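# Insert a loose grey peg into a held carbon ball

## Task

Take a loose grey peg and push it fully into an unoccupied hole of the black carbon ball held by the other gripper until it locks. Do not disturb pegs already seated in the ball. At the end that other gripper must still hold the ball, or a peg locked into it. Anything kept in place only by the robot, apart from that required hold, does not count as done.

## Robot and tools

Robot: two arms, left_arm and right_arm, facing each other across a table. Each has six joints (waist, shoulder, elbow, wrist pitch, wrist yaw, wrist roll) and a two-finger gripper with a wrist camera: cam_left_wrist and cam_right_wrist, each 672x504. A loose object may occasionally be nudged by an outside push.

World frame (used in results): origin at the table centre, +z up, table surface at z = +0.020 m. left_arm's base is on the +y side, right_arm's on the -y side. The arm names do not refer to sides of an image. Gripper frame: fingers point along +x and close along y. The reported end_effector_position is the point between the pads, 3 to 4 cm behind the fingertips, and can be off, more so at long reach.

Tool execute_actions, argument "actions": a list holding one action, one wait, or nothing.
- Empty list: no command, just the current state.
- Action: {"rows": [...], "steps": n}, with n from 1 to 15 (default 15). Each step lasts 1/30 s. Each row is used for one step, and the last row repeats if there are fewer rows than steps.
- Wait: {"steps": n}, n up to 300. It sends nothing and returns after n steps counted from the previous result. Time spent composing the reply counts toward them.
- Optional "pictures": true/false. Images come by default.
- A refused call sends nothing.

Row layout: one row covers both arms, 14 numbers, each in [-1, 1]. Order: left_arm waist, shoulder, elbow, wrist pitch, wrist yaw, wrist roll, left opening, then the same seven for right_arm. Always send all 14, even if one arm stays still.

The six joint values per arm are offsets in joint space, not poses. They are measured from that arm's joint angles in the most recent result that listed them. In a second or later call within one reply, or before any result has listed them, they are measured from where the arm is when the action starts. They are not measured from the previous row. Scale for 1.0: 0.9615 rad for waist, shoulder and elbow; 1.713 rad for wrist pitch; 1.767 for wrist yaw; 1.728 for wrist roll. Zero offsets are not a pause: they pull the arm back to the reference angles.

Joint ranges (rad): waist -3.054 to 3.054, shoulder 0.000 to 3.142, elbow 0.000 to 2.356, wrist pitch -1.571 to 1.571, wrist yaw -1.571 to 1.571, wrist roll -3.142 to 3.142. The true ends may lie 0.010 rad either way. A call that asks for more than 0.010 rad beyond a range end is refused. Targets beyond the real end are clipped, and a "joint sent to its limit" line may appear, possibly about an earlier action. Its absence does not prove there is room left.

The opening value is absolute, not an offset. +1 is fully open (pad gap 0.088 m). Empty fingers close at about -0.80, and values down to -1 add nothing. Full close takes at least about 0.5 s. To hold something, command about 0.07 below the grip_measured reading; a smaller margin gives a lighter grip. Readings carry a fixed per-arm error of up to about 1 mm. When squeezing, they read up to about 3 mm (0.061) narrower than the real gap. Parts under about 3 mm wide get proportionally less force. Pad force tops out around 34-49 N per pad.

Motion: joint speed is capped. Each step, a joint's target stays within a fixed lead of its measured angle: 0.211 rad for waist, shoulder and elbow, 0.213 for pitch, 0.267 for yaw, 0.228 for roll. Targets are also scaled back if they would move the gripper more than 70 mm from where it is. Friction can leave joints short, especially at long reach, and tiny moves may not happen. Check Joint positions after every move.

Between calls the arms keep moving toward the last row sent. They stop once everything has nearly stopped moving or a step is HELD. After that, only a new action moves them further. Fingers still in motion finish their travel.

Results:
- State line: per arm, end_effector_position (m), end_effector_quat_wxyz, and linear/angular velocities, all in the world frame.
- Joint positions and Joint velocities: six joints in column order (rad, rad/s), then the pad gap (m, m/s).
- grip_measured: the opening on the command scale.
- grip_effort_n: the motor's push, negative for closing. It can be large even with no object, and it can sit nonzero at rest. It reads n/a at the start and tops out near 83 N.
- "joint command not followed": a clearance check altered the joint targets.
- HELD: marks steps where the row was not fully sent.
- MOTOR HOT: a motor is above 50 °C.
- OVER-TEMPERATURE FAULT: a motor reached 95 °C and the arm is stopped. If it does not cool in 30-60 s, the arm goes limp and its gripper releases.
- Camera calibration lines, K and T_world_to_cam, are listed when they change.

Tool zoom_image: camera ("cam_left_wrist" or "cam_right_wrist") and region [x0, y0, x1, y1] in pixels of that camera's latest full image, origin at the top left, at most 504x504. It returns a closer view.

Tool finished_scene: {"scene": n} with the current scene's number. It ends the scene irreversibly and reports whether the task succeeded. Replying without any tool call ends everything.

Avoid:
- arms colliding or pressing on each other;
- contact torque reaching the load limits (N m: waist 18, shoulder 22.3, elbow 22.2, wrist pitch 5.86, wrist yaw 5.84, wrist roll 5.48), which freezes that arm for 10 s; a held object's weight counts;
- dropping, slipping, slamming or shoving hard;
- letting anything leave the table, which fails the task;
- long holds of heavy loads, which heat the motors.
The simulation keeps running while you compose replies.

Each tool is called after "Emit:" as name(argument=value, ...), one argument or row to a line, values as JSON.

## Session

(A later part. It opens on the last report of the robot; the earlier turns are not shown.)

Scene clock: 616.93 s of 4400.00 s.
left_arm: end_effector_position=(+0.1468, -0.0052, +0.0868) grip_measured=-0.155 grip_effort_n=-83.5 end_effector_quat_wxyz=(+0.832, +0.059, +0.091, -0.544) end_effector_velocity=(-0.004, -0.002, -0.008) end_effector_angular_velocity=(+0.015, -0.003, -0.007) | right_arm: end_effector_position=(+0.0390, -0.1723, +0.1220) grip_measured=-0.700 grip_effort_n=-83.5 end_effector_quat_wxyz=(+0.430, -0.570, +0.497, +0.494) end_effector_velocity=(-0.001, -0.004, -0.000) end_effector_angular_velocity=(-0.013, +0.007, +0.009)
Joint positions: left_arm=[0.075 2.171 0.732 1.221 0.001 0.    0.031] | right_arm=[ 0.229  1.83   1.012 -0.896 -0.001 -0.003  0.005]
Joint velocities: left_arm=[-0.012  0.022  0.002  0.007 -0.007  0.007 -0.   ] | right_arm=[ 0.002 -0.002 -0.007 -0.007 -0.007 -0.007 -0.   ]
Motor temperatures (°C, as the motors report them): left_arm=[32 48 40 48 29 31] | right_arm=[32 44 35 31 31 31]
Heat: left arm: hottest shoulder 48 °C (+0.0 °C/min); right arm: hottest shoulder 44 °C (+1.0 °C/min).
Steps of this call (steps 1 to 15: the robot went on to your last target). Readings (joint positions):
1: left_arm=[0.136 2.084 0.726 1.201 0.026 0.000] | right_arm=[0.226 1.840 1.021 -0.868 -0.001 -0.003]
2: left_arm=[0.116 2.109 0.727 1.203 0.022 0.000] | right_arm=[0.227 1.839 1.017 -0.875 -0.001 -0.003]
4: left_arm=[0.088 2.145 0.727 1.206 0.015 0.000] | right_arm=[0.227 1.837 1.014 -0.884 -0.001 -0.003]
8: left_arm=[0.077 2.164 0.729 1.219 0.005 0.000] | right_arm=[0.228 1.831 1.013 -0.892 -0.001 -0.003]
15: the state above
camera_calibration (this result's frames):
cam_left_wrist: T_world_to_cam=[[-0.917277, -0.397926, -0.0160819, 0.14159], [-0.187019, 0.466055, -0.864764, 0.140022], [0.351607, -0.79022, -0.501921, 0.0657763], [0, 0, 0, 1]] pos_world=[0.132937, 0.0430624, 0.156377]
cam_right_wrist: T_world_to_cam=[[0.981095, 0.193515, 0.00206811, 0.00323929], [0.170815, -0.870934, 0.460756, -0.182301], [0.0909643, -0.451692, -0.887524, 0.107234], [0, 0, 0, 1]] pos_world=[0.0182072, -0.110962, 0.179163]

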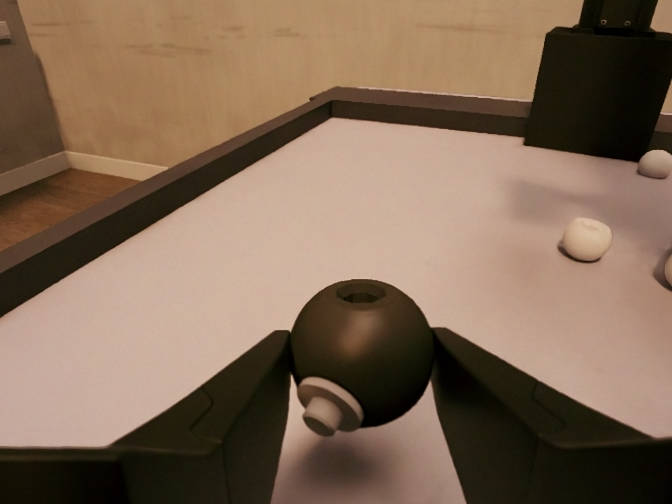

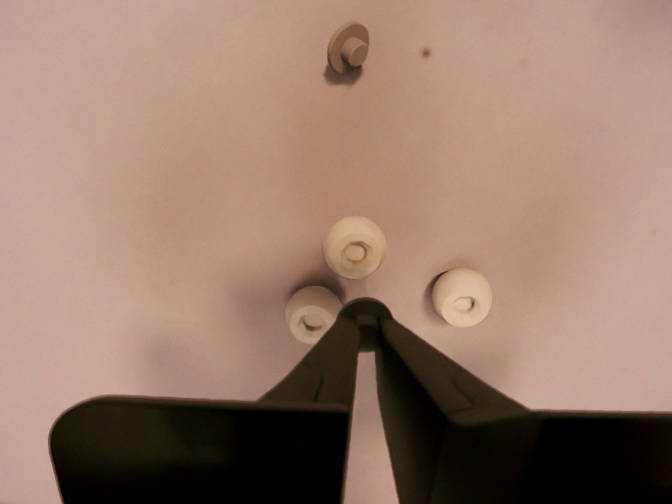

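Emit:
execute_actions(
  actions=[
    {"rows": [[-0.02,0.02,0,0.002,0,0,-0.23, 0,0,0,0,0,0,-0.77],[-0.045,0.03,0,0.007,0,0,-0.23, 0,0,0,0,0,0,-0.77],[-0.075,0.04,0,0.013,0,0,-0.23, 0,0,0,0,0,0,-0.77],[-0.105,0.05,0,0.019,0,0,-0.23, 0,0,0,0,0,0,-0.77],[-0.135,0.06,0,0.025,0,0,-0.23, 0,0,0,0,0,0,-0.77],[-0.165,0.07,0,0.031,0,0,-0.23, 0,0,0,0,0,0,-0.77],[-0.195,0.08,0,0.037,0,0,-0.23, 0,0,0,0,0,0,-0.77],[-0.225,0.09,0,0.043,0,0,-0.23, 0,0,0,0,0,0,-0.77],[-0.25,0.10,0,0.049,0,0,-0.23, 0,0,0,0,0,0,-0.77],[-0.27,0.11,0,0.055,0,0,-0.23, 0,0,0,0,0,0,-0.77],[-0.283,0.118,0,0.059,0,0,-0.23, 0,0,0,0,0,0,-0.77],[-0.29,0.123,0,0.0605,0,0,-0.23, 0,0,0,0,0,0,-0.77]], "steps": 15},
  ],
  pictures=false,
)

Emit:
execute_actions(
  actions=[
    {"steps": 12},
  ],
)

Scene clock: 634.17 s of 4400.00 s.
left_arm: end_effector_position=(+0.0269, -0.0372, +0.0639) grip_measured=-0.155 grip_effort_n=-83.5 end_effector_quat_wxyz=(+0.753, +0.072, +0.083, -0.648) end_effector_velocity=(-0.090, -0.007, -0.034) end_effector_angular_velocity=(+0.040, +0.015, -0.194) | right_arm: end_effector_position=(+0.0391, -0.1726, +0.1219) grip_measured=-0.700 grip_effort_n=-83.5 end_effector_quat_wxyz=(+0.429, -0.570, +0.497, +0.494) end_effector_velocity=(-0.000, -0.001, -0.001) end_effector_angular_velocity=(+0.001, +0.009, +0.004)
Joint positions: left_arm=[-0.189  2.264  0.732  1.311  0.002  0.     0.031] | right_arm=[ 0.229  1.83   1.012 -0.897 -0.001 -0.003  0.005]
Joint velocities: left_arm=[-0.188  0.105 -0.002  0.066  0.007 -0.007 -0.   ] | right_arm=[-0.002 -0.002 -0.007  0.007 -0.007 -0.007 -0.   ]
Motor temperatures (°C, as the motors report them): left_arm=[32 48 39 49 29 31] | right_arm=[32 44 35 31 31 31]
Heat: left arm: hottest wrist pitch 49 °C (+1.0 °C/min); right arm: hottest shoulder 44 °C (+1.0 °C/min).
Steps of this call (steps 1 to 15: the robot went on to your last target; steps 16 to 90: nothing new was sent; then 13.73 s passed at rest; steps 91 to 105: all 15 steps of this action). Readings (joint positions):
91: left_arm=[0.072 2.172 0.732 1.222 0.000 0.000] | right_arm=[0.229 1.830 1.012 -0.897 -0.001 -0.003]
92: left_arm=[0.069 2.174 0.732 1.225 -0.000 0.000] | right_arm=[0.229 1.830 1.012 -0.897 -0.001 -0.003]
94: left_arm=[0.046 2.182 0.732 1.236 -0.002 0.000] | right_arm=[0.229 1.830 1.012 -0.897 -0.001 -0.003]
98: left_arm=[-0.049 2.212 0.732 1.265 -0.002 0.000] | right_arm=[0.229 1.830 1.012 -0.897 -0.001 -0.003]
105: the state above

Scene clock: 634.57 s of 4400.00 s.
left_arm: end_effector_position=(+0.0215, -0.0377, +0.0626) grip_measured=-0.155 grip_effort_n=-83.5 end_effector_quat_wxyz=(+0.750, +0.071, +0.082, -0.653) end_effector_velocity=(-0.005, +0.001, -0.003) end_effector_angular_velocity=(+0.011, +0.007, -0.003) | right_arm: end_effector_position=(+0.0391, -0.1726, +0.1219) grip_measured=-0.700 grip_effort_n=-83.5 end_effector_quat_wxyz=(+0.429, -0.570, +0.497, +0.494) end_effector_velocity=(+0.002, -0.002, +0.000) end_effector_angular_velocity=(-0.006, -0.009, -0.009)
Joint positions: left_arm=[-0.2    2.272  0.732  1.323  0.002  0.     0.031] | right_arm=[ 0.229  1.83   1.012 -0.897 -0.001 -0.003  0.005]
Joint velocities: left_arm=[-0.012  0.002 -0.002 -0.007 -0.007 -0.007 -0.   ] | right_arm=[-0.002 -0.002 -0.002 -0.007  0.007  0.007 -0.   ]
Motor temperatures (°C, as the motors report them): left_arm=[32 48 39 49 29 31] | right_arm=[32 44 35 31 31 31]
Heat: left arm: hottest wrist pitch 49 °C (+1.0 °C/min); right arm: hottest shoulder 44 °C (+1.0 °C/min).
Steps of this call (steps 1 to 12: the robot went on to your last target). Readings (joint positions):
1: left_arm=[-0.193 2.266 0.732 1.314 0.002 0.000] | right_arm=[0.229 1.830 1.012 -0.897 -0.001 -0.003]
2: left_arm=[-0.195 2.268 0.732 1.317 0.002 0.000] | right_arm=[0.229 1.830 1.012 -0.897 -0.001 -0.003]
4: left_arm=[-0.197 2.270 0.732 1.320 0.002 0.000] | right_arm=[0.229 1.830 1.012 -0.897 -0.001 -0.003]
8: left_arm=[-0.198 2.271 0.732 1.322 0.002 0.000] | right_arm=[0.229 1.830 1.012 -0.897 -0.001 -0.003]
12: the state above
camera_calibration (this result's frames):
cam_left_wrist: T_world_to_cam=[[-0.990871, -0.133862, -0.0160018, 0.0248858], [-0.0534432, 0.498993, -0.864957, 0.109208], [0.12377, -0.856205, -0.501591, 0.0743161], [0, 0, 0, 1]] pos_world=[0.021297, 0.0124671, 0.132135]
cam_right_wrist: T_world_to_cam=[[0.981095, 0.193517, 0.002, 0.00326594], [0.170744, -0.870411, 0.46177, -0.182577], [0.0911012, -0.452699, -0.886998, 0.106813], [0, 0, 0, 1]] pos_world=[0.0182388, -0.111194, 0.179045]

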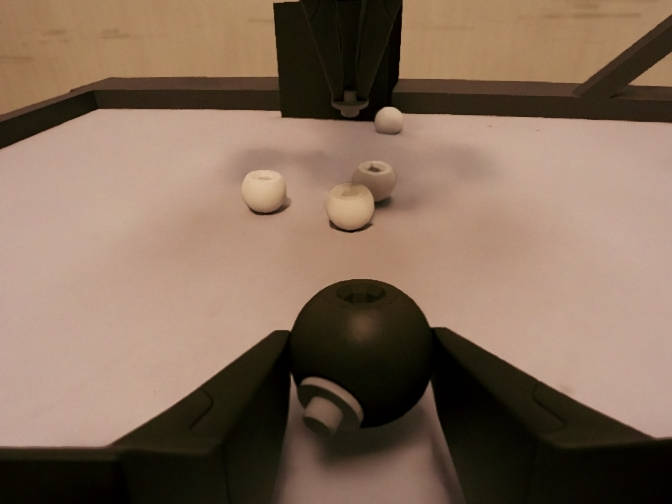

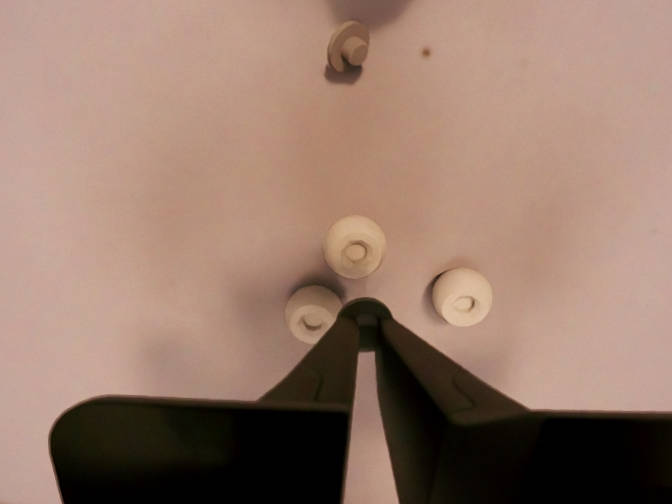

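Emit:
execute_actions(
  actions=[
    {"rows": [[0,0.022,0,0.003,0,0,-0.23, 0,0,0,0.015,0,0,-0.77],[0,0.026,0,0.005,0,0,-0.23, 0,0,0,0.035,0,0,-0.77],[0,0.03,0,0.0075,0,0,-0.23, 0,0,0,0.06,0,0,-0.77],[0,0.034,0,0.01,0,0,-0.23, 0,0,0,0.085,0,0,-0.77],[0,0.038,0,0.012,0,0,-0.23, 0,0,0,0.11,0,0,-0.77],[0,0.042,0,0.014,0,0,-0.23, 0,0,0,0.135,0,0,-0.77],[0,0.046,0,0.0165,0,0,-0.23, 0,0,0,0.16,0,0,-0.77],[0,0.050,0,0.019,0,0,-0.23, 0,0,0,0.185,0,0,-0.77],[0,0.054,0,0.021,0,0,-0.23, 0,0,0,0.205,0,0,-0.77],[0,0.057,0,0.023,0,0,-0.23, 0,0,0,0.22,0,0,-0.77],[0,0.060,0,0.025,0,0,-0.23, 0,0,0,0.2335,0,0,-0.77]], "steps": 15},
  ],
  pictures=false,
)

Emit:
execute_actions(
  actions=[
    {"steps": 14},
  ],
)

Scene clock: 654.67 s of 4400.00 s.
left_arm: end_effector_position=(+0.0209, -0.0360, +0.0533) grip_measured=-0.155 grip_effort_n=-83.5 end_effector_quat_wxyz=(+0.750, +0.071, +0.082, -0.653) end_effector_velocity=(-0.002, +0.000, -0.005) end_effector_angular_velocity=(-0.004, +0.008, -0.008) | right_arm: end_effector_position=(+0.0284, -0.0945, +0.1249) grip_measured=-0.700 grip_effort_n=-83.5 end_effector_quat_wxyz=(+0.512, -0.472, +0.411, +0.588) end_effector_velocity=(-0.012, +0.056, +0.013) end_effector_angular_velocity=(+0.266, +0.053, +0.029)
Joint positions: left_arm=[-0.201  2.311  0.732  1.361  0.002  0.     0.031] | right_arm=[ 0.229  1.83   1.012 -0.534 -0.001 -0.003  0.005]
Joint velocities: left_arm=[-0.002  0.022  0.002  0.022  0.007 -0.007 -0.   ] | right_arm=[ 0.002 -0.002 -0.002  0.271 -0.022 -0.022  0.   ]
Motor temperatures (°C, as the motors report them): left_arm=[32 48 38 49 29 31] | right_arm=[32 43 35 30 31 31]
Heat: left arm: hottest wrist pitch 49 °C (+1.0 °C/min); right arm: hottest shoulder 43 °C (-1.0 °C/min).
Steps of this call (steps 1 to 30: the robot went on to your last target; steps 31 to 90: nothing new was sent; then 16.60 s passed at rest; steps 91 to 105: all 15 steps of this action). Readings (joint positions):
91: left_arm=[-0.201 2.273 0.732 1.324 0.002 0.000] | right_arm=[0.229 1.830 1.012 -0.895 -0.001 -0.003]
92: left_arm=[-0.201 2.274 0.732 1.326 0.002 0.000] | right_arm=[0.229 1.830 1.012 -0.885 -0.001 -0.003]
94: left_arm=[-0.201 2.278 0.732 1.331 0.002 0.000] | right_arm=[0.229 1.830 1.012 -0.839 -0.001 -0.003]
98: left_arm=[-0.201 2.292 0.732 1.343 0.002 0.000] | right_arm=[0.229 1.830 1.012 -0.704 -0.001 -0.003]
105: the state above

Scene clock: 655.13 s of 4400.00 s.
left_arm: end_effector_position=(+0.0209, -0.0360, +0.0530) grip_measured=-0.155 grip_effort_n=-83.5 end_effector_quat_wxyz=(+0.750, +0.071, +0.082, -0.653) end_effector_velocity=(+0.002, +0.001, -0.001) end_effector_angular_velocity=(+0.008, -0.008, +0.008) | right_arm: end_effector_position=(+0.0275, -0.0875, +0.1266) grip_measured=-0.700 grip_effort_n=-83.5 end_effector_quat_wxyz=(+0.519, -0.462, +0.402, +0.596) end_effector_velocity=(-0.003, +0.001, +0.002) end_effector_angular_velocity=(+0.009, +0.025, -0.004)
Joint positions: left_arm=[-0.201  2.313  0.732  1.364  0.002  0.     0.031] | right_arm=[ 0.229  1.83   1.012 -0.5   -0.001 -0.003  0.005]
Joint velocities: left_arm=[ 0.002 -0.002 -0.002 -0.007 -0.007  0.007 -0.   ] | right_arm=[-0.002 -0.007 -0.002  0.007 -0.022  0.007 -0.   ]
Motor temperatures (°C, as the motors report them): left_arm=[32 48 38 49 29 31] | right_arm=[32 43 35 30 31 31]
Heat: left arm: hottest wrist pitch 49 °C (+1.0 °C/min); right arm: hottest shoulder 43 °C (-1.0 °C/min).
Steps of this call (steps 1 to 14: the robot went on to your last target). Readings (joint positions):
1: left_arm=[-0.201 2.311 0.732 1.361 0.002 0.000] | right_arm=[0.229 1.830 1.012 -0.525 -0.001 -0.003]
2: left_arm=[-0.201 2.312 0.732 1.362 0.002 0.000] | right_arm=[0.229 1.830 1.012 -0.519 -0.001 -0.003]
4: left_arm=[-0.201 2.312 0.732 1.363 0.002 0.000] | right_arm=[0.229 1.830 1.012 -0.511 -0.001 -0.003]
8: left_arm=[-0.201 2.313 0.732 1.364 0.002 0.000] | right_arm=[0.229 1.830 1.012 -0.503 -0.001 -0.003]
14: the state above
camera_calibration (this result's frames):
cam_left_wrist: T_world_to_cam=[[-0.990971, -0.133118, -0.0160062, 0.0243942], [-0.0529708, 0.49838, -0.865339, 0.10005], [0.123169, -0.856678, -0.500931, 0.0711097], [0, 0, 0, 1]] pos_world=[0.0207152, 0.0143026, 0.122589]
cam_right_wrist: T_world_to_cam=[[0.981822, 0.18817, 0.0248443, -0.00523387], [0.185523, -0.979065, 0.0837454, -0.0707528], [0.0400826, -0.0776139, -0.996177, 0.198554], [0, 0, 0, 1]] pos_world=[0.0103064, -0.0528762, 0.203851]

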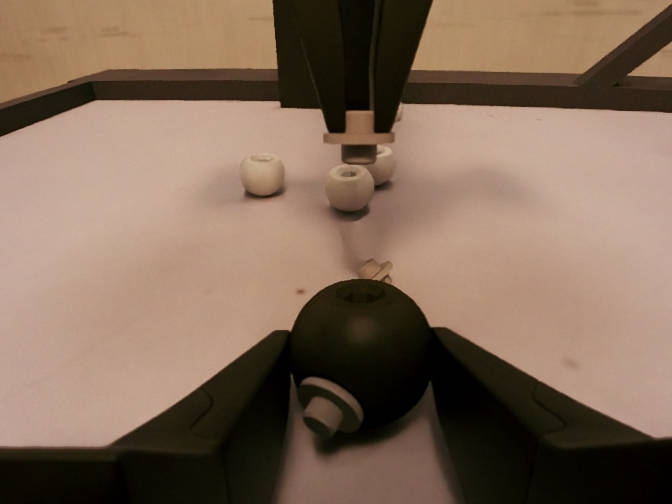

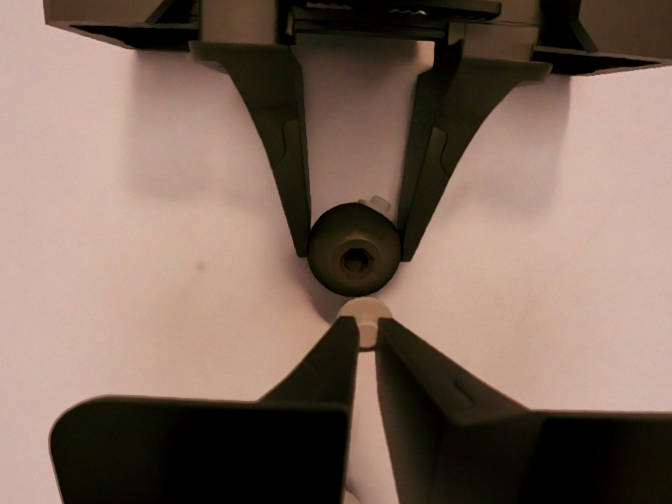

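Emit:
execute_actions(
  actions=[
    {"rows": [[0,0.02,0,0,0,0,-0.23, 0,0,0,0,0,0,-0.77],[0,0.022,0,0,0,0,-0.23, 0,0,0,0,0,0,-0.77],[0,0.024,0,0,0,0,-0.23, 0,0,0,0,0,0,-0.77],[0,0.026,0,0,0,0,-0.23, 0,0,0,0,0,0,-0.77],[0,0.028,0,0,0,0,-0.23, 0,0,0,0,0,0,-0.77],[0,0.030,0,0,0,0,-0.23, 0,0,0,0,0,0,-0.77]], "steps": 15},
  ],
)

Emit:
zoom_image(
  camera="cam_right_wrist",
  region=[270, 180, 470, 360],
)

Scene clock: 669.07 s of 4400.00 s.
left_arm: end_effector_position=(+0.0209, -0.0357, +0.0520) grip_measured=-0.155 grip_effort_n=-83.5 end_effector_quat_wxyz=(+0.750, +0.071, +0.081, -0.653) end_effector_velocity=(+0.004, +0.003, -0.006) end_effector_angular_velocity=(+0.027, +0.003, +0.035) | right_arm: end_effector_position=(+0.0275, -0.0873, +0.1266) grip_measured=-0.700 grip_effort_n=-83.5 end_effector_quat_wxyz=(+0.519, -0.462, +0.402, +0.596) end_effector_velocity=(+0.000, -0.002, -0.000) end_effector_angular_velocity=(-0.007, +0.001, +0.021)
Joint positions: left_arm=[-0.201  2.318  0.732  1.37   0.002  0.     0.031] | right_arm=[ 0.229  1.83   1.012 -0.499 -0.001 -0.003  0.005]
Joint velocities: left_arm=[-0.002 -0.002 -0.007 -0.022 -0.037 -0.007 -0.   ] | right_arm=[-0.002 -0.002 -0.002 -0.007 -0.007 -0.022 -0.   ]
Motor temperatures (°C, as the motors report them): left_arm=[32 48 37 49 29 31] | right_arm=[32 43 36 31 31 31]
Heat: left arm: hottest wrist pitch 49 °C (+1.0 °C/min); right arm: hottest shoulder 43 °C (-1.0 °C/min).
Steps of this call (steps 1 to 30: the robot went on to your last target; steps 31 to 90: nothing new was sent; then 10.43 s passed at rest; steps 91 to 105: all 15 steps of this action). Readings (joint positions):
91: left_arm=[-0.201 2.313 0.732 1.365 0.002 0.000] | right_arm=[0.229 1.830 1.012 -0.499 -0.001 -0.003]
92: left_arm=[-0.201 2.314 0.732 1.365 0.002 0.000] | right_arm=[0.229 1.830 1.012 -0.499 -0.001 -0.003]
94: left_arm=[-0.201 2.315 0.732 1.367 0.002 0.000] | right_arm=[0.229 1.830 1.012 -0.499 -0.001 -0.003]
98: left_arm=[-0.201 2.317 0.732 1.369 0.002 0.000] | right_arm=[0.229 1.830 1.012 -0.499 -0.001 -0.003]
105: the state above
camera_calibration (this result's frames):
cam_left_wrist: T_world_to_cam=[[-0.990969, -0.13313, -0.0160106, 0.0243766], [-0.0528791, 0.497726, -0.865721, 0.0990629], [0.123222, -0.857056, -0.500271, 0.070747], [0, 0, 0, 1]] pos_world=[0.0206772, 0.0145733, 0.121544]
cam_right_wrist: T_world_to_cam=[[0.981825, 0.188152, 0.0248856, -0.00525057], [0.185531, -0.979128, 0.0829861, -0.0705055], [0.0399801, -0.0768608, -0.99624, 0.198686], [0, 0, 0, 1]] pos_world=[0.0102926, -0.0527749, 0.20392]

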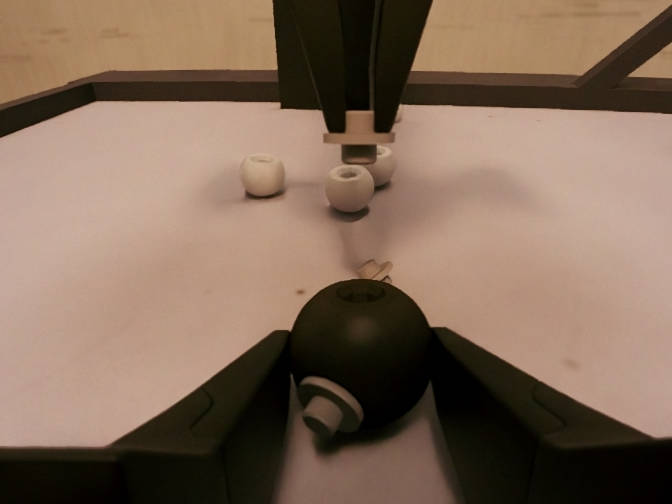

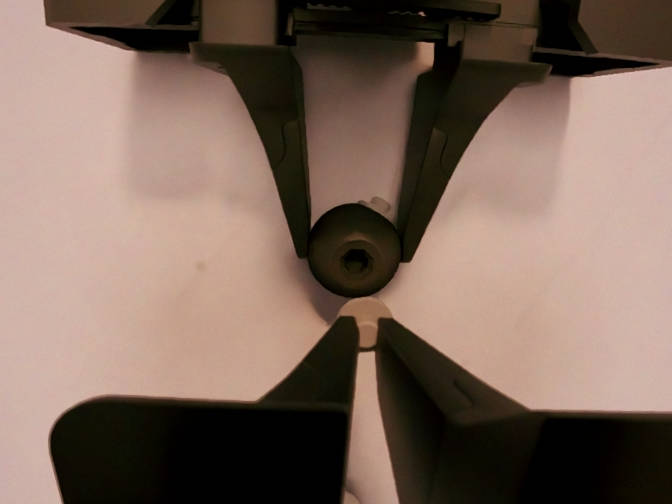

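Region (270, 180, 470, 360) of cam_right_wrist's 672x504 image, scaled by 2.520, with more detail than that image has; it fills the top 454 rows of this view, and the rest is white.

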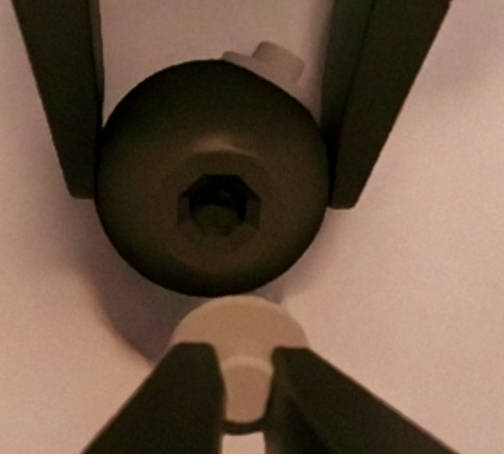

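Emit:
execute_actions(
  actions=[
    {"rows": [[0,0,0,0,0,0,-0.23, 0.0075,0.015,0.025,-0.003,0,0,-0.77],[0,0,0,0,0,0,-0.23, 0.0075,0.03,0.04,-0.006,0,0,-0.77],[0,0,0,0,0,0,-0.23, 0.0075,0.045,0.055,-0.009,0,0,-0.77],[0,0,0,0,0,0,-0.23, 0.0075,0.06,0.07,-0.012,0,0,-0.77],[0,0,0,0,0,0,-0.23, 0.0075,0.075,0.083,-0.015,0,0,-0.77],[0,0,0,0,0,0,-0.23, 0.0075,0.09,0.095,-0.018,0,0,-0.77],[0,0,0,0,0,0,-0.23, 0.0075,0.105,0.105,-0.021,0,0,-0.77],[0,0,0,0,0,0,-0.23, 0.0075,0.12,0.113,-0.023,0,0,-0.77],[0,0,0,0,0,0,-0.23, 0.0075,0.135,0.12,-0.025,0,0,-0.77],[0,0,0,0,0,0,-0.23, 0.0075,0.148,0.1245,-0.026,0,0,-0.77],[0,0,0,0,0,0,-0.23, 0.0075,0.159,0.1245,-0.026,0,0,-0.77]], "steps": 15},
  ],
  pictures=false,
)

Emit:
execute_actions(
  actions=[
    {"steps": 12},
  ],
)

Emit:
zoom_image(
  camera="cam_left_wrist",
  region=[280, 190, 450, 350],
)

Emit:
zoom_image(
  camera="cam_right_wrist",
  region=[270, 200, 470, 380],
)

Scene clock: 772.67 s of 4400.00 s.
left_arm: end_effector_position=(+0.0209, -0.0358, +0.0525) grip_measured=-0.155 grip_effort_n=-83.5 end_effector_quat_wxyz=(+0.750, +0.070, +0.080, -0.653) end_effector_velocity=(+0.002, +0.001, -0.001) end_effector_angular_velocity=(+0.007, +0.003, +0.021) | right_arm: end_effector_position=(+0.0242, -0.0737, +0.1066) grip_measured=-0.700 grip_effort_n=-83.5 end_effector_quat_wxyz=(+0.504, -0.482, +0.419, +0.581) end_effector_velocity=(+0.002, -0.016, -0.042) end_effector_angular_velocity=(-0.148, -0.015, +0.006)
Joint positions: left_arm=[-0.201  2.318  0.732  1.373  0.002  0.     0.031] | right_arm=[ 0.232  1.959  1.113 -0.539 -0.001 -0.003  0.005]
Joint velocities: left_arm=[-0.002 -0.002 -0.002 -0.007 -0.022 -0.007  0.   ] | right_arm=[-0.002  0.129  0.017 -0.037 -0.007 -0.007  0.   ]
Motor temperatures (°C, as the motors report them): left_arm=[32 46 35 46 29 31] | right_arm=[32 44 37 31 31 31]
Heat: left arm: hottest shoulder 46 °C (-1.0 °C/min); right arm: hottest shoulder 44 °C (+0.0 °C/min).
Steps of this call (steps 1 to 15: the robot went on to your last target; steps 16 to 90: nothing new was sent; then 100.10 s passed at rest; steps 91 to 105: all 15 steps of this action). Readings (joint positions):
91: left_arm=[-0.201 2.318 0.732 1.371 0.002 0.000] | right_arm=[0.229 1.830 1.013 -0.499 -0.001 -0.003]
92: left_arm=[-0.201 2.318 0.732 1.371 0.002 0.000] | right_arm=[0.229 1.831 1.016 -0.502 -0.001 -0.003]
94: left_arm=[-0.201 2.318 0.732 1.372 0.002 0.000] | right_arm=[0.230 1.842 1.032 -0.507 -0.001 -0.003]
98: left_arm=[-0.201 2.318 0.732 1.372 0.002 0.000] | right_arm=[0.232 1.887 1.080 -0.521 -0.001 -0.003]
105: the state above

Scene clock: 773.07 s of 4400.00 s.
left_arm: end_effector_position=(+0.0209, -0.0358, +0.0525) grip_measured=-0.155 grip_effort_n=-83.5 end_effector_quat_wxyz=(+0.750, +0.070, +0.080, -0.653) end_effector_velocity=(-0.002, +0.000, +0.001) end_effector_angular_velocity=(+0.004, -0.008, -0.002) | right_arm: end_effector_position=(+0.0240, -0.0721, +0.1056) grip_measured=-0.700 grip_effort_n=-83.5 end_effector_quat_wxyz=(+0.504, -0.483, +0.419, +0.581) end_effector_velocity=(+0.003, -0.007, -0.006) end_effector_angular_velocity=(-0.035, -0.014, +0.003)
Joint positions: left_arm=[-0.201  2.318  0.732  1.373  0.002  0.     0.031] | right_arm=[ 0.232  1.968  1.121 -0.541 -0.001 -0.003  0.005]
Joint velocities: left_arm=[-0.007 -0.007 -0.002 -0.007 -0.007  0.007  0.   ] | right_arm=[-0.002  0.012 -0.002 -0.022  0.007 -0.007 -0.   ]
Motor temperatures (°C, as the motors report them): left_arm=[32 47 35 46 29 31] | right_arm=[32 44 37 31 31 31]
Heat: left arm: hottest shoulder 47 °C (+0.0 °C/min); right arm: hottest shoulder 44 °C (+0.0 °C/min).
Steps of this call (steps 1 to 12: the robot went on to your last target). Readings (joint positions):
1: left_arm=[-0.201 2.318 0.732 1.373 0.002 0.000] | right_arm=[0.232 1.962 1.114 -0.540 -0.001 -0.003]
2: left_arm=[-0.201 2.318 0.732 1.373 0.002 0.000] | right_arm=[0.232 1.965 1.114 -0.540 -0.001 -0.003]
4: left_arm=[-0.201 2.318 0.732 1.373 0.002 0.000] | right_arm=[0.232 1.967 1.117 -0.540 -0.001 -0.003]
8: left_arm=[-0.201 2.318 0.732 1.373 0.002 0.000] | right_arm=[0.232 1.967 1.121 -0.540 -0.001 -0.003]
12: the state above
camera_calibration (this result's frames):
cam_left_wrist: T_world_to_cam=[[-0.990964, -0.133166, -0.0160237, 0.0243843], [-0.0526038, 0.495762, -0.866864, 0.0995225], [0.123381, -0.858188, -0.498288, 0.070751], [0, 0, 0, 1]] pos_world=[0.0206699, 0.0146254, 0.121917]
cam_right_wrist: T_world_to_cam=[[0.980876, 0.193492, 0.0210296, -0.00334556], [0.188119, -0.970222, 0.152579, -0.0600209], [0.0499262, -0.145705, -0.988068, 0.172967], [0, 0, 0, 1]] pos_world=[0.00593709, -0.0323842, 0.180131]

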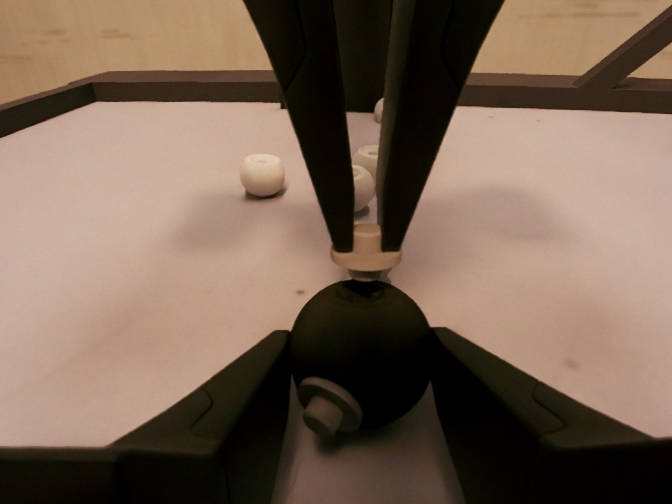

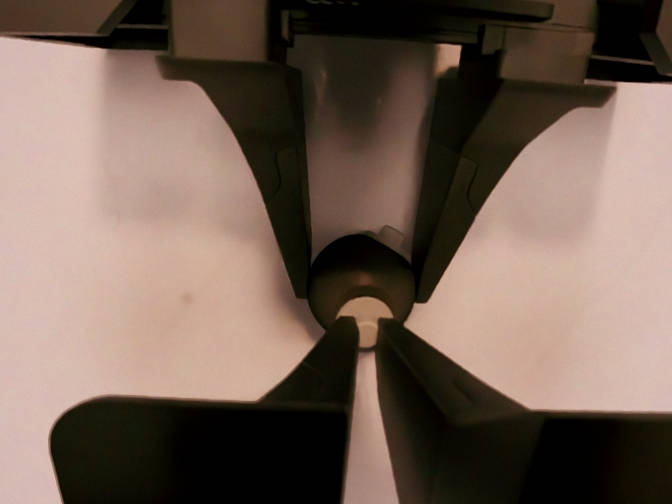

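Region (280, 190, 450, 350) of cam_left_wrist's 672x504 image, scaled by 2.965, with more detail than that image has; it fills the top 474 rows of this view, and the rest is white.

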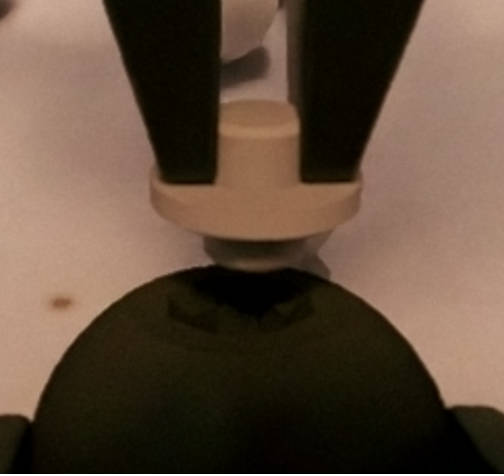

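Region (270, 200, 470, 380) of cam_right_wrist's 672x504 image, scaled by 2.520, with more detail than that image has; it fills the top 454 rows of this view, and the rest is white.

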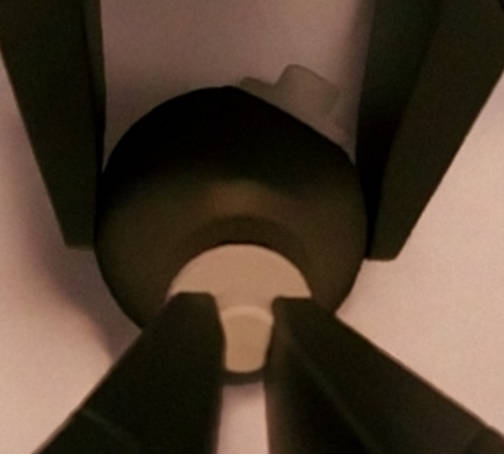

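Emit:
execute_actions(
  actions=[
    {"rows": [[0,0,0,0,0,0,-0.23, -0.0072,0,0,0,0,0,-0.77],[0,0,0,0,0,0,-0.23, -0.0072,0,0,0,0,0,-0.77],[0,0,0,0,0,0,-0.23, -0.0072,0,0,0,0,0,-0.77],[0,0,0,0,0,0,-0.23, -0.0072,0.01,0,0.002,0,0,-0.77],[0,0,0,0,0,0,-0.23, -0.0072,0.016,0,0.0035,0,0,-0.77],[0,0,0,0,0,0,-0.23, -0.0072,0.019,0,0.005,0,0,-0.77],[0,0,0,0,0,0,-0.23, -0.0072,0.022,0,0.006,0,0,-0.77],[0,0,0,0,0,0,-0.23, -0.0072,0.025,0,0.0072,0,0,-0.77]], "steps": 15},
  ],
)

Emit:
zoom_image(
  camera="cam_left_wrist",
  region=[280, 190, 450, 350],
)

Emit:
zoom_image(
  camera="cam_right_wrist",
  region=[270, 200, 470, 380],
)

Scene clock: 814.60 s of 4400.00 s.
left_arm: end_effector_position=(+0.0209, -0.0359, +0.0527) grip_measured=-0.155 grip_effort_n=-83.5 end_effector_quat_wxyz=(+0.750, +0.070, +0.080, -0.653) end_effector_velocity=(-0.000, +0.001, -0.000) end_effector_angular_velocity=(-0.001, -0.009, +0.003) | right_arm: end_effector_position=(+0.0251, -0.0712, +0.1026) grip_measured=-0.700 grip_effort_n=-83.5 end_effector_quat_wxyz=(+0.504, -0.482, +0.420, +0.580) end_effector_velocity=(+0.000, -0.003, -0.002) end_effector_angular_velocity=(-0.013, +0.004, +0.006)
Joint positions: left_arm=[-0.201  2.318  0.732  1.373  0.002  0.     0.031] | right_arm=[ 0.229  1.977  1.121 -0.532 -0.001 -0.003  0.005]
Joint velocities: left_arm=[-0.002  0.002 -0.002  0.007 -0.007  0.007  0.   ] | right_arm=[-0.002  0.002 -0.002 -0.007 -0.007 -0.007 -0.   ]
Motor temperatures (°C, as the motors report them): left_arm=[32 50 35 47 29 31] | right_arm=[32 43 38 30 31 31]
Heat: left arm: hottest shoulder 50 °C (+3.0 °C/min); right arm: hottest shoulder 43 °C (-1.0 °C/min). Fold the left arm in close to its base before you think long.
MOTOR HOT: a motor of the left arm reached 50 °C. Now the hottest motor of the left arm, joint 2 (shoulder), reports 50 °C. The temperature limit of the motors' drives, at which the controller stops that arm, is 95 °C. To cool a motor, set the load down, stop pushing, or move to a pose that needs little force.
Steps of this call (steps 1 to 15: the robot went on to your last target; steps 16 to 90: nothing new was sent; then 38.03 s passed at rest; steps 91 to 105: all 15 steps of this action). Readings (joint positions):
91: left_arm=[-0.201 2.318 0.732 1.373 0.002 0.000] | right_arm=[0.232 1.969 1.121 -0.541 -0.001 -0.003]
92: left_arm=[-0.201 2.318 0.732 1.373 0.002 0.000] | right_arm=[0.232 1.969 1.121 -0.541 -0.001 -0.003]
94: left_arm=[-0.201 2.318 0.732 1.373 0.002 0.000] | right_arm=[0.232 1.969 1.121 -0.541 -0.001 -0.003]
98: left_arm=[-0.201 2.318 0.732 1.373 0.002 0.000] | right_arm=[0.230 1.970 1.121 -0.537 -0.001 -0.003]
105: the state above
camera_calibration (this result's frames):
cam_left_wrist: T_world_to_cam=[[-0.990962, -0.133178, -0.0160281, 0.0243869], [-0.052512, 0.495107, -0.867244, 0.0996756], [0.123434, -0.858564, -0.497626, 0.0707521], [0, 0, 0, 1]] pos_world=[0.0206674, 0.0146429, 0.122042]
cam_right_wrist: T_world_to_cam=[[0.981533, 0.190139, 0.0209871, -0.00484421], [0.184771, -0.970747, 0.153332, -0.0589003], [0.0495276, -0.146622, -0.987952, 0.17003], [0, 0, 0, 1]] pos_world=[0.00721665, -0.0313259, 0.177114]

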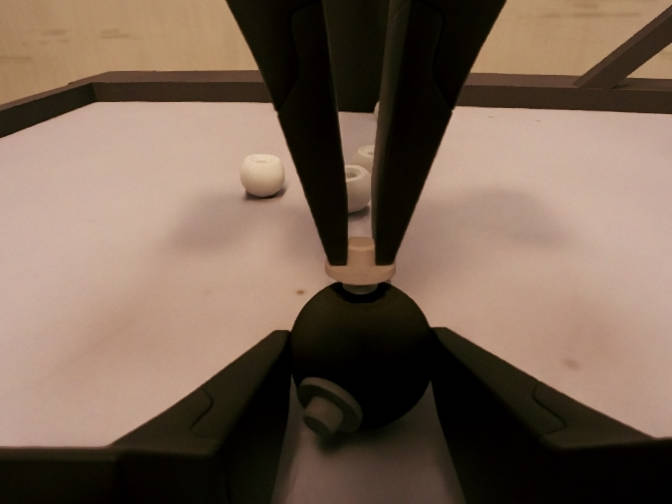

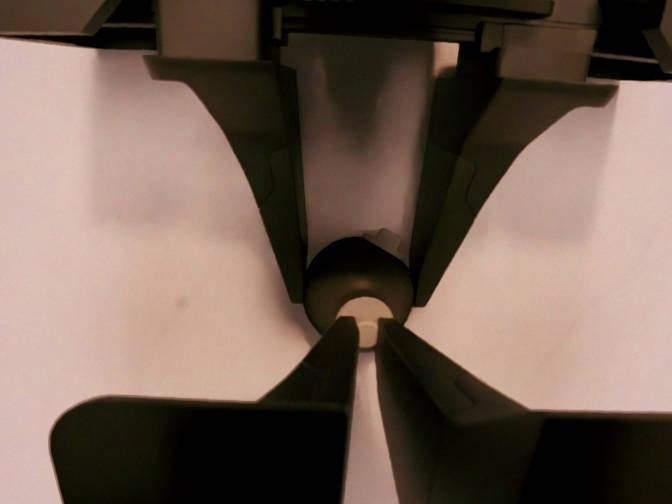

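Region (280, 190, 450, 350) of cam_left_wrist's 672x504 image, scaled by 2.965, with more detail than that image has; it fills the top 474 rows of this view, and the rest is white.

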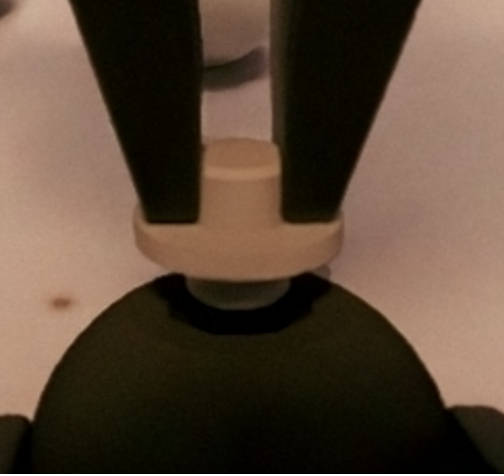

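Region (270, 200, 470, 380) of cam_right_wrist's 672x504 image, scaled by 2.520, with more detail than that image has; it fills the top 454 rows of this view, and the rest is white.

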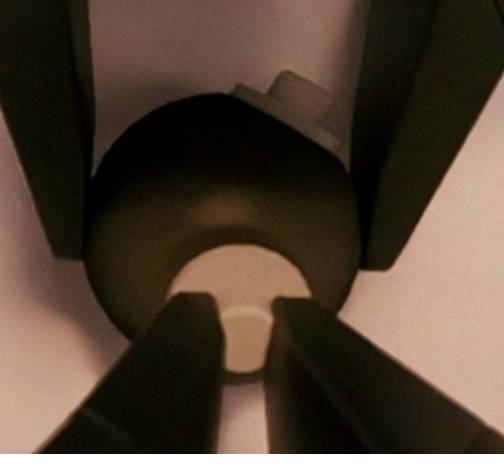

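Emit:
execute_actions(
  actions=[
    {"rows": [[0,0.015,0,0,0,0,-0.23, 0,0.016,0,0.002,0,0,-0.77],[0,0.015,0,0,0,0,-0.23, 0,0.02,0,0.0035,0,0,-0.77],[0,0.015,0,0,0,0,-0.23, 0,0.024,0,0.005,0,0,-0.77],[0,0.015,0,0,0,0,-0.23, 0,0.028,-0.002,0.0065,0,0,-0.77],[0,0.015,0,0,0,0,-0.23, 0,0.033,-0.005,0.008,0,0,-0.77],[0,0.015,0,0,0,0,-0.23, 0,0.039,-0.008,0.009,0,0,-0.77],[0,0.015,0,0,0,0,-0.23, 0,0.045,-0.011,0.01,0,0,-0.77],[0,0.015,0,0,0,0,-0.23, 0,0.051,-0.014,0.01,0,0,-0.77],[0,0.015,0,0,0,0,-0.23, 0,0.057,-0.017,0.01,0,0,-0.77],[0,0.015,0,0,0,0,-0.23, 0,0.063,-0.02,0.01,0,0,-0.77],[0,0.015,0,0,0,0,-0.23, 0,0.069,-0.023,0.01,0,0,-0.77],[0,0.015,0,0,0,0,-0.23, 0,0.075,-0.025,0.01,0,0,-0.77]], "steps": 15},
  ],
)

Emit:
zoom_image(
  camera="cam_left_wrist",
  region=[280, 190, 450, 350],
)

Scene clock: 835.40 s of 4400.00 s.
left_arm: end_effector_position=(+0.0209, -0.0359, +0.0529) grip_measured=-0.155 grip_effort_n=-83.5 end_effector_quat_wxyz=(+0.750, +0.069, +0.080, -0.653) end_effector_velocity=(+0.000, -0.001, +0.003) end_effector_angular_velocity=(-0.013, +0.004, +0.006) | right_arm: end_effector_position=(+0.0251, -0.0725, +0.0930) grip_measured=-0.700 grip_effort_n=-83.5 end_effector_quat_wxyz=(+0.500, -0.487, +0.425, +0.576) end_effector_velocity=(-0.002, -0.002, -0.004) end_effector_angular_velocity=(-0.010, +0.019, +0.008)
Joint positions: left_arm=[-0.201  2.318  0.732  1.374  0.002  0.     0.031] | right_arm=[ 0.229  2.006  1.121 -0.522 -0.002 -0.003  0.005]
Joint velocities: left_arm=[-0.002 -0.002  0.002  0.007 -0.007 -0.007 -0.   ] | right_arm=[-0.002  0.007 -0.007  0.007 -0.022 -0.007 -0.   ]
Motor temperatures (°C, as the motors report them): left_arm=[32 51 35 47 29 31] | right_arm=[32 43 37 31 31 31]
Heat: left arm: hottest shoulder 51 °C (+4.0 °C/min); right arm: hottest shoulder 43 °C (-1.0 °C/min). Fold the left arm in close to its base before you think long.
MOTOR HOT: still on. Now the hottest motor of the left arm, joint 2 (shoulder), reports 51 °C; a drive's own limit is 95 °C.
Steps of this call (steps 1 to 15: the robot went on to your last target; steps 16 to 90: nothing new was sent; then 17.30 s passed at rest; steps 91 to 105: all 15 steps of this action). Readings (joint positions):
91: left_arm=[-0.201 2.318 0.732 1.374 0.002 0.000] | right_arm=[0.229 1.978 1.121 -0.532 -0.001 -0.003]
92: left_arm=[-0.201 2.318 0.732 1.374 0.002 0.000] | right_arm=[0.229 1.978 1.121 -0.531 -0.001 -0.003]
94: left_arm=[-0.201 2.318 0.732 1.374 0.002 0.000] | right_arm=[0.229 1.981 1.121 -0.528 -0.001 -0.003]
98: left_arm=[-0.201 2.318 0.732 1.374 0.002 0.000] | right_arm=[0.229 1.994 1.121 -0.525 -0.002 -0.003]
105: the state above
camera_calibration (this result's frames):
cam_left_wrist: T_world_to_cam=[[-0.99096, -0.133197, -0.0160346, 0.0243907], [-0.0523741, 0.494124, -0.867813, 0.0999054], [0.123513, -0.859128, -0.496633, 0.0707535], [0, 0, 0, 1]] pos_world=[0.0206637, 0.0146694, 0.122229]
cam_right_wrist: T_world_to_cam=[[0.981469, 0.19069, 0.0188575, -0.00415962], [0.184751, -0.967805, 0.17094, -0.060138], [0.050847, -0.164289, -0.985101, 0.158824], [0, 0, 0, 1]] pos_world=[0.00711734, -0.0313156, 0.166817]

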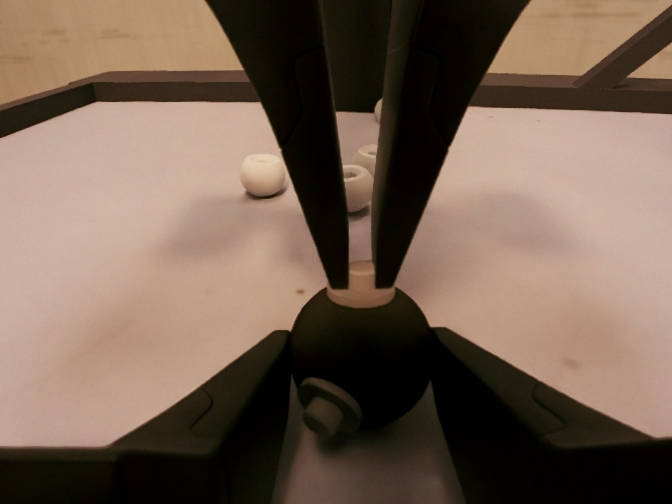

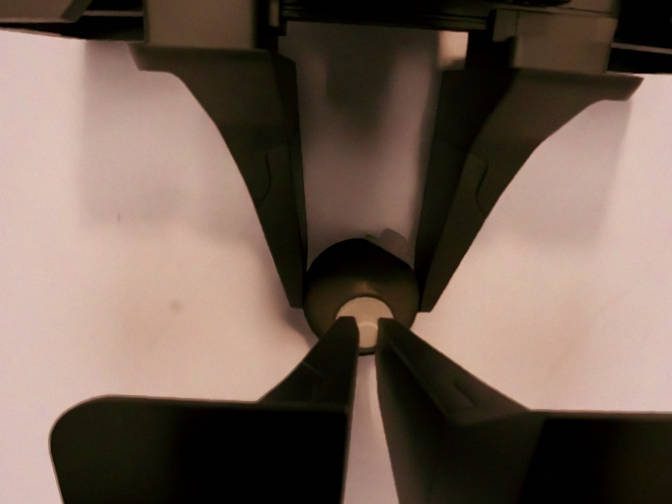

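Region (280, 190, 450, 350) of cam_left_wrist's 672x504 image, scaled by 2.965, with more detail than that image has; it fills the top 474 rows of this view, and the rest is white.

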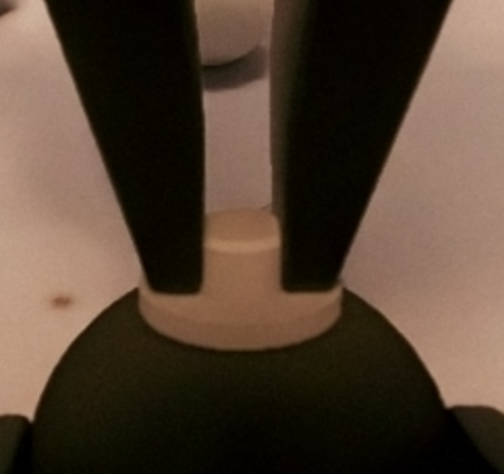

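Emit:
execute_actions(
  actions=[
    {"rows": [[0,0,0,0,0,0,-0.23, 0,-0.01,0,0,0,0,-0.77],[0,0,0,0,0,0,-0.23, 0,-0.02,0,0,0,0,-0.7],[0,0,0,0,0,0,-0.23, 0,-0.02,0,0,0,0,-0.6],[0,0,0,0,0,0,-0.23, 0,-0.02,0,0,0,0,-0.5],[0,0,0,0,0,0,-0.23, 0,-0.02,0,0,0,0,-0.5],[0,0,0,0,0,0,-0.23, 0,-0.02,0,0,0,0,-0.5],[0,0,0,0,0,0,-0.23, 0,-0.02,0,0,0,0,-0.5],[0,0,0,0,0,0,-0.23, 0,-0.04,0,-0.01,0,0,-0.5],[0,0,0,0,0,0,-0.23, 0,-0.065,0,-0.022,0,0,-0.5],[0,0,0,0,0,0,-0.23, 0,-0.09,0,-0.034,0,0,-0.5],[0,0,0,0,0,0,-0.23, 0,-0.12,0,-0.048,0,0,-0.5],[0,0,0,0,0,0,-0.23, 0,-0.15,0,-0.062,0,0,-0.5],[0,-0.02,0,0,0,0,-0.23, 0,-0.18,0,-0.076,0,0,-0.5],[0,-0.035,0,0,0,0,-0.23, 0,-0.20,0,-0.085,0,0,-0.5],[0,-0.05,0,0,0,0,-0.23, 0,-0.21,0,-0.09,0,0,-0.5]], "steps": 15},
  ],
  pictures=false,
)

Emit:
execute_actions(
  actions=[
    {"steps": 15},
  ],
)

Emit:
zoom_image(
  camera="cam_left_wrist",
  region=[280, 230, 450, 390],
)

Scene clock: 854.30 s of 4400.00 s.
left_arm: end_effector_position=(+0.0210, -0.0363, +0.0548) grip_measured=-0.155 grip_effort_n=-83.5 end_effector_quat_wxyz=(+0.750, +0.068, +0.078, -0.653) end_effector_velocity=(+0.001, -0.009, +0.044) end_effector_angular_velocity=(-0.071, -0.004, +0.006) | right_arm: end_effector_position=(+0.0263, -0.0810, +0.1317) grip_measured=-0.511 grip_effort_n=17.4 end_effector_quat_wxyz=(+0.505, -0.481, +0.419, +0.581) end_effector_velocity=(+0.003, -0.026, +0.238) end_effector_angular_velocity=(+0.316, +0.049, +0.006)
Joint positions: left_arm=[-0.201  2.313  0.732  1.374  0.002  0.     0.031] | right_arm=[ 0.229  1.882  1.12  -0.622 -0.002 -0.003  0.014]
Joint velocities: left_arm=[-0.002 -0.125 -0.002 -0.051 -0.007 -0.007 -0.   ] | right_arm=[-0.002 -0.755 -0.002 -0.432 -0.007 -0.007  0.004]
Motor temperatures (°C, as the motors report them): left_arm=[32 50 35 48 29 31] | right_arm=[32 42 36 31 31 31]
Heat: left arm: hottest shoulder 50 °C (+1.0 °C/min); right arm: hottest shoulder 42 °C (-2.0 °C/min). Fold the left arm in close to its base before you think long.
MOTOR HOT: still on. Now the hottest motor of the left arm, joint 2 (shoulder), reports 50 °C; a drive's own limit is 95 °C.
Steps of this call (steps 1 to 15: the robot went on to your last target; steps 16 to 90: nothing new was sent; then 15.40 s passed at rest; steps 91 to 105: all 15 steps of this action). Readings (joint positions):
91: left_arm=[-0.201 2.318 0.732 1.374 0.002 0.000] | right_arm=[0.229 2.004 1.120 -0.521 -0.002 -0.003]
92: left_arm=[-0.201 2.318 0.732 1.374 0.002 0.000] | right_arm=[0.229 2.002 1.120 -0.521 -0.002 -0.003]
94: left_arm=[-0.201 2.318 0.732 1.374 0.002 0.000] | right_arm=[0.229 2.000 1.120 -0.521 -0.002 -0.003]
98: left_arm=[-0.201 2.318 0.732 1.374 0.002 0.000] | right_arm=[0.229 1.997 1.120 -0.521 -0.002 -0.003]
105: the state above

Scene clock: 854.80 s of 4400.00 s.
left_arm: end_effector_position=(+0.0213, -0.0390, +0.0681) grip_measured=-0.155 grip_effort_n=-83.5 end_effector_quat_wxyz=(+0.751, +0.058, +0.067, -0.654) end_effector_velocity=(-0.003, +0.001, -0.004) end_effector_angular_velocity=(+0.023, -0.005, -0.001) | right_arm: end_effector_position=(+0.0270, -0.0862, +0.1523) grip_measured=-0.503 grip_effort_n=17.0 end_effector_quat_wxyz=(+0.509, -0.476, +0.415, +0.585) end_effector_velocity=(-0.001, +0.004, +0.001) end_effector_angular_velocity=(+0.021, +0.012, -0.008)
Joint positions: left_arm=[-0.201  2.284  0.732  1.375  0.002  0.     0.031] | right_arm=[ 0.229  1.815  1.12  -0.672 -0.002 -0.003  0.014]
Joint velocities: left_arm=[-0.007 -0.002 -0.002 -0.022 -0.007  0.007 -0.   ] | right_arm=[-0.002 -0.002 -0.002  0.022 -0.007  0.007 -0.   ]
Motor temperatures (°C, as the motors report them): left_arm=[32 50 35 48 29 31] | right_arm=[32 42 36 31 31 31]
Heat: left arm: hottest shoulder 50 °C (+1.0 °C/min); right arm: hottest shoulder 42 °C (-2.0 °C/min). Fold the left arm in close to its base before you think long.
MOTOR HOT: still on. Now the hottest motor of the left arm, joint 2 (shoulder), reports 50 °C; a drive's own limit is 95 °C.
Steps of this call (steps 1 to 15: the robot went on to your last target). Readings (joint positions):
1: left_arm=[-0.201 2.309 0.732 1.373 0.002 0.000] | right_arm=[0.229 1.859 1.120 -0.634 -0.002 -0.003]
2: left_arm=[-0.201 2.304 0.732 1.373 0.002 0.000] | right_arm=[0.229 1.841 1.120 -0.641 -0.002 -0.003]
4: left_arm=[-0.201 2.293 0.732 1.374 0.002 0.000] | right_arm=[0.229 1.820 1.120 -0.654 -0.002 -0.003]
8: left_arm=[-0.201 2.284 0.732 1.375 0.002 0.000] | right_arm=[0.229 1.816 1.120 -0.668 -0.002 -0.003]
15: the state above
camera_calibration (this result's frames):
cam_left_wrist: T_world_to_cam=[[-0.990884, -0.133739, -0.0162184, 0.0246417], [-0.0482442, 0.464668, -0.88417, 0.114498], [0.125784, -0.875327, -0.466884, 0.0729507], [0, 0, 0, 1]] pos_world=[0.0207649, 0.0139479, 0.135695]
cam_right_wrist: T_world_to_cam=[[0.981577, 0.189897, 0.0210964, -0.00491253], [0.185569, -0.973805, 0.131404, -0.0783487], [0.0454971, -0.125068, -0.991104, 0.219271], [0, 0, 0, 1]] pos_world=[0.00938499, -0.0479397, 0.227719]

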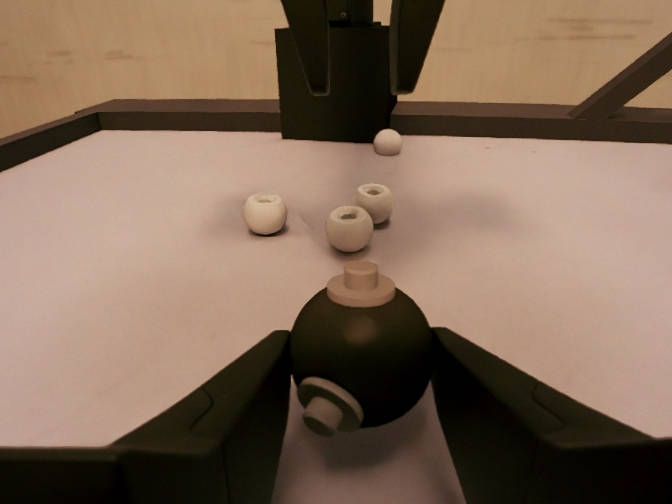

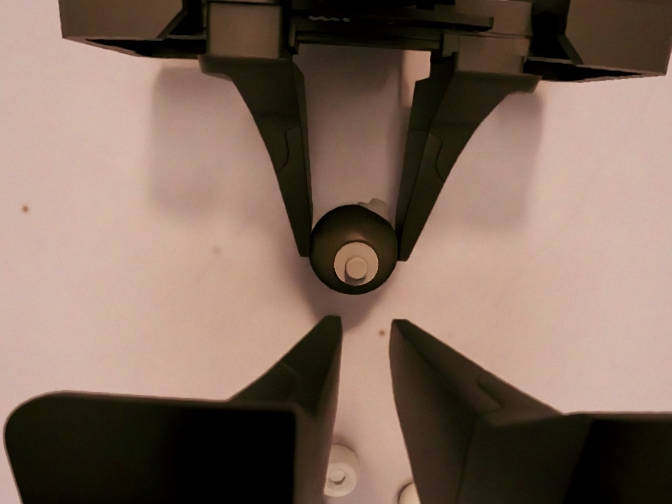

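Region (280, 230, 450, 390) of cam_left_wrist's 672x504 image, scaled by 2.965, with more detail than that image has; it fills the top 474 rows of this view, and the rest is white.

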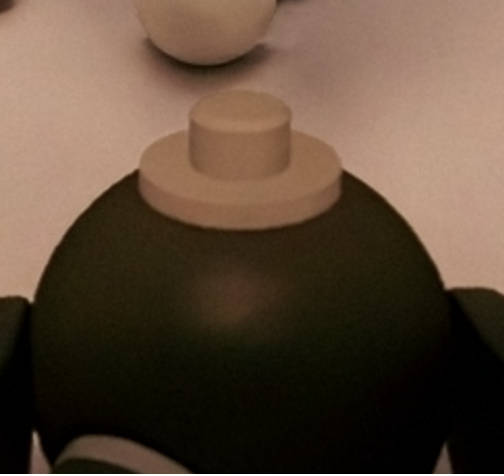

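Flange is flush.

Emit:
finished_scene(
  scene=2,
)

The scene is finished: the task was done.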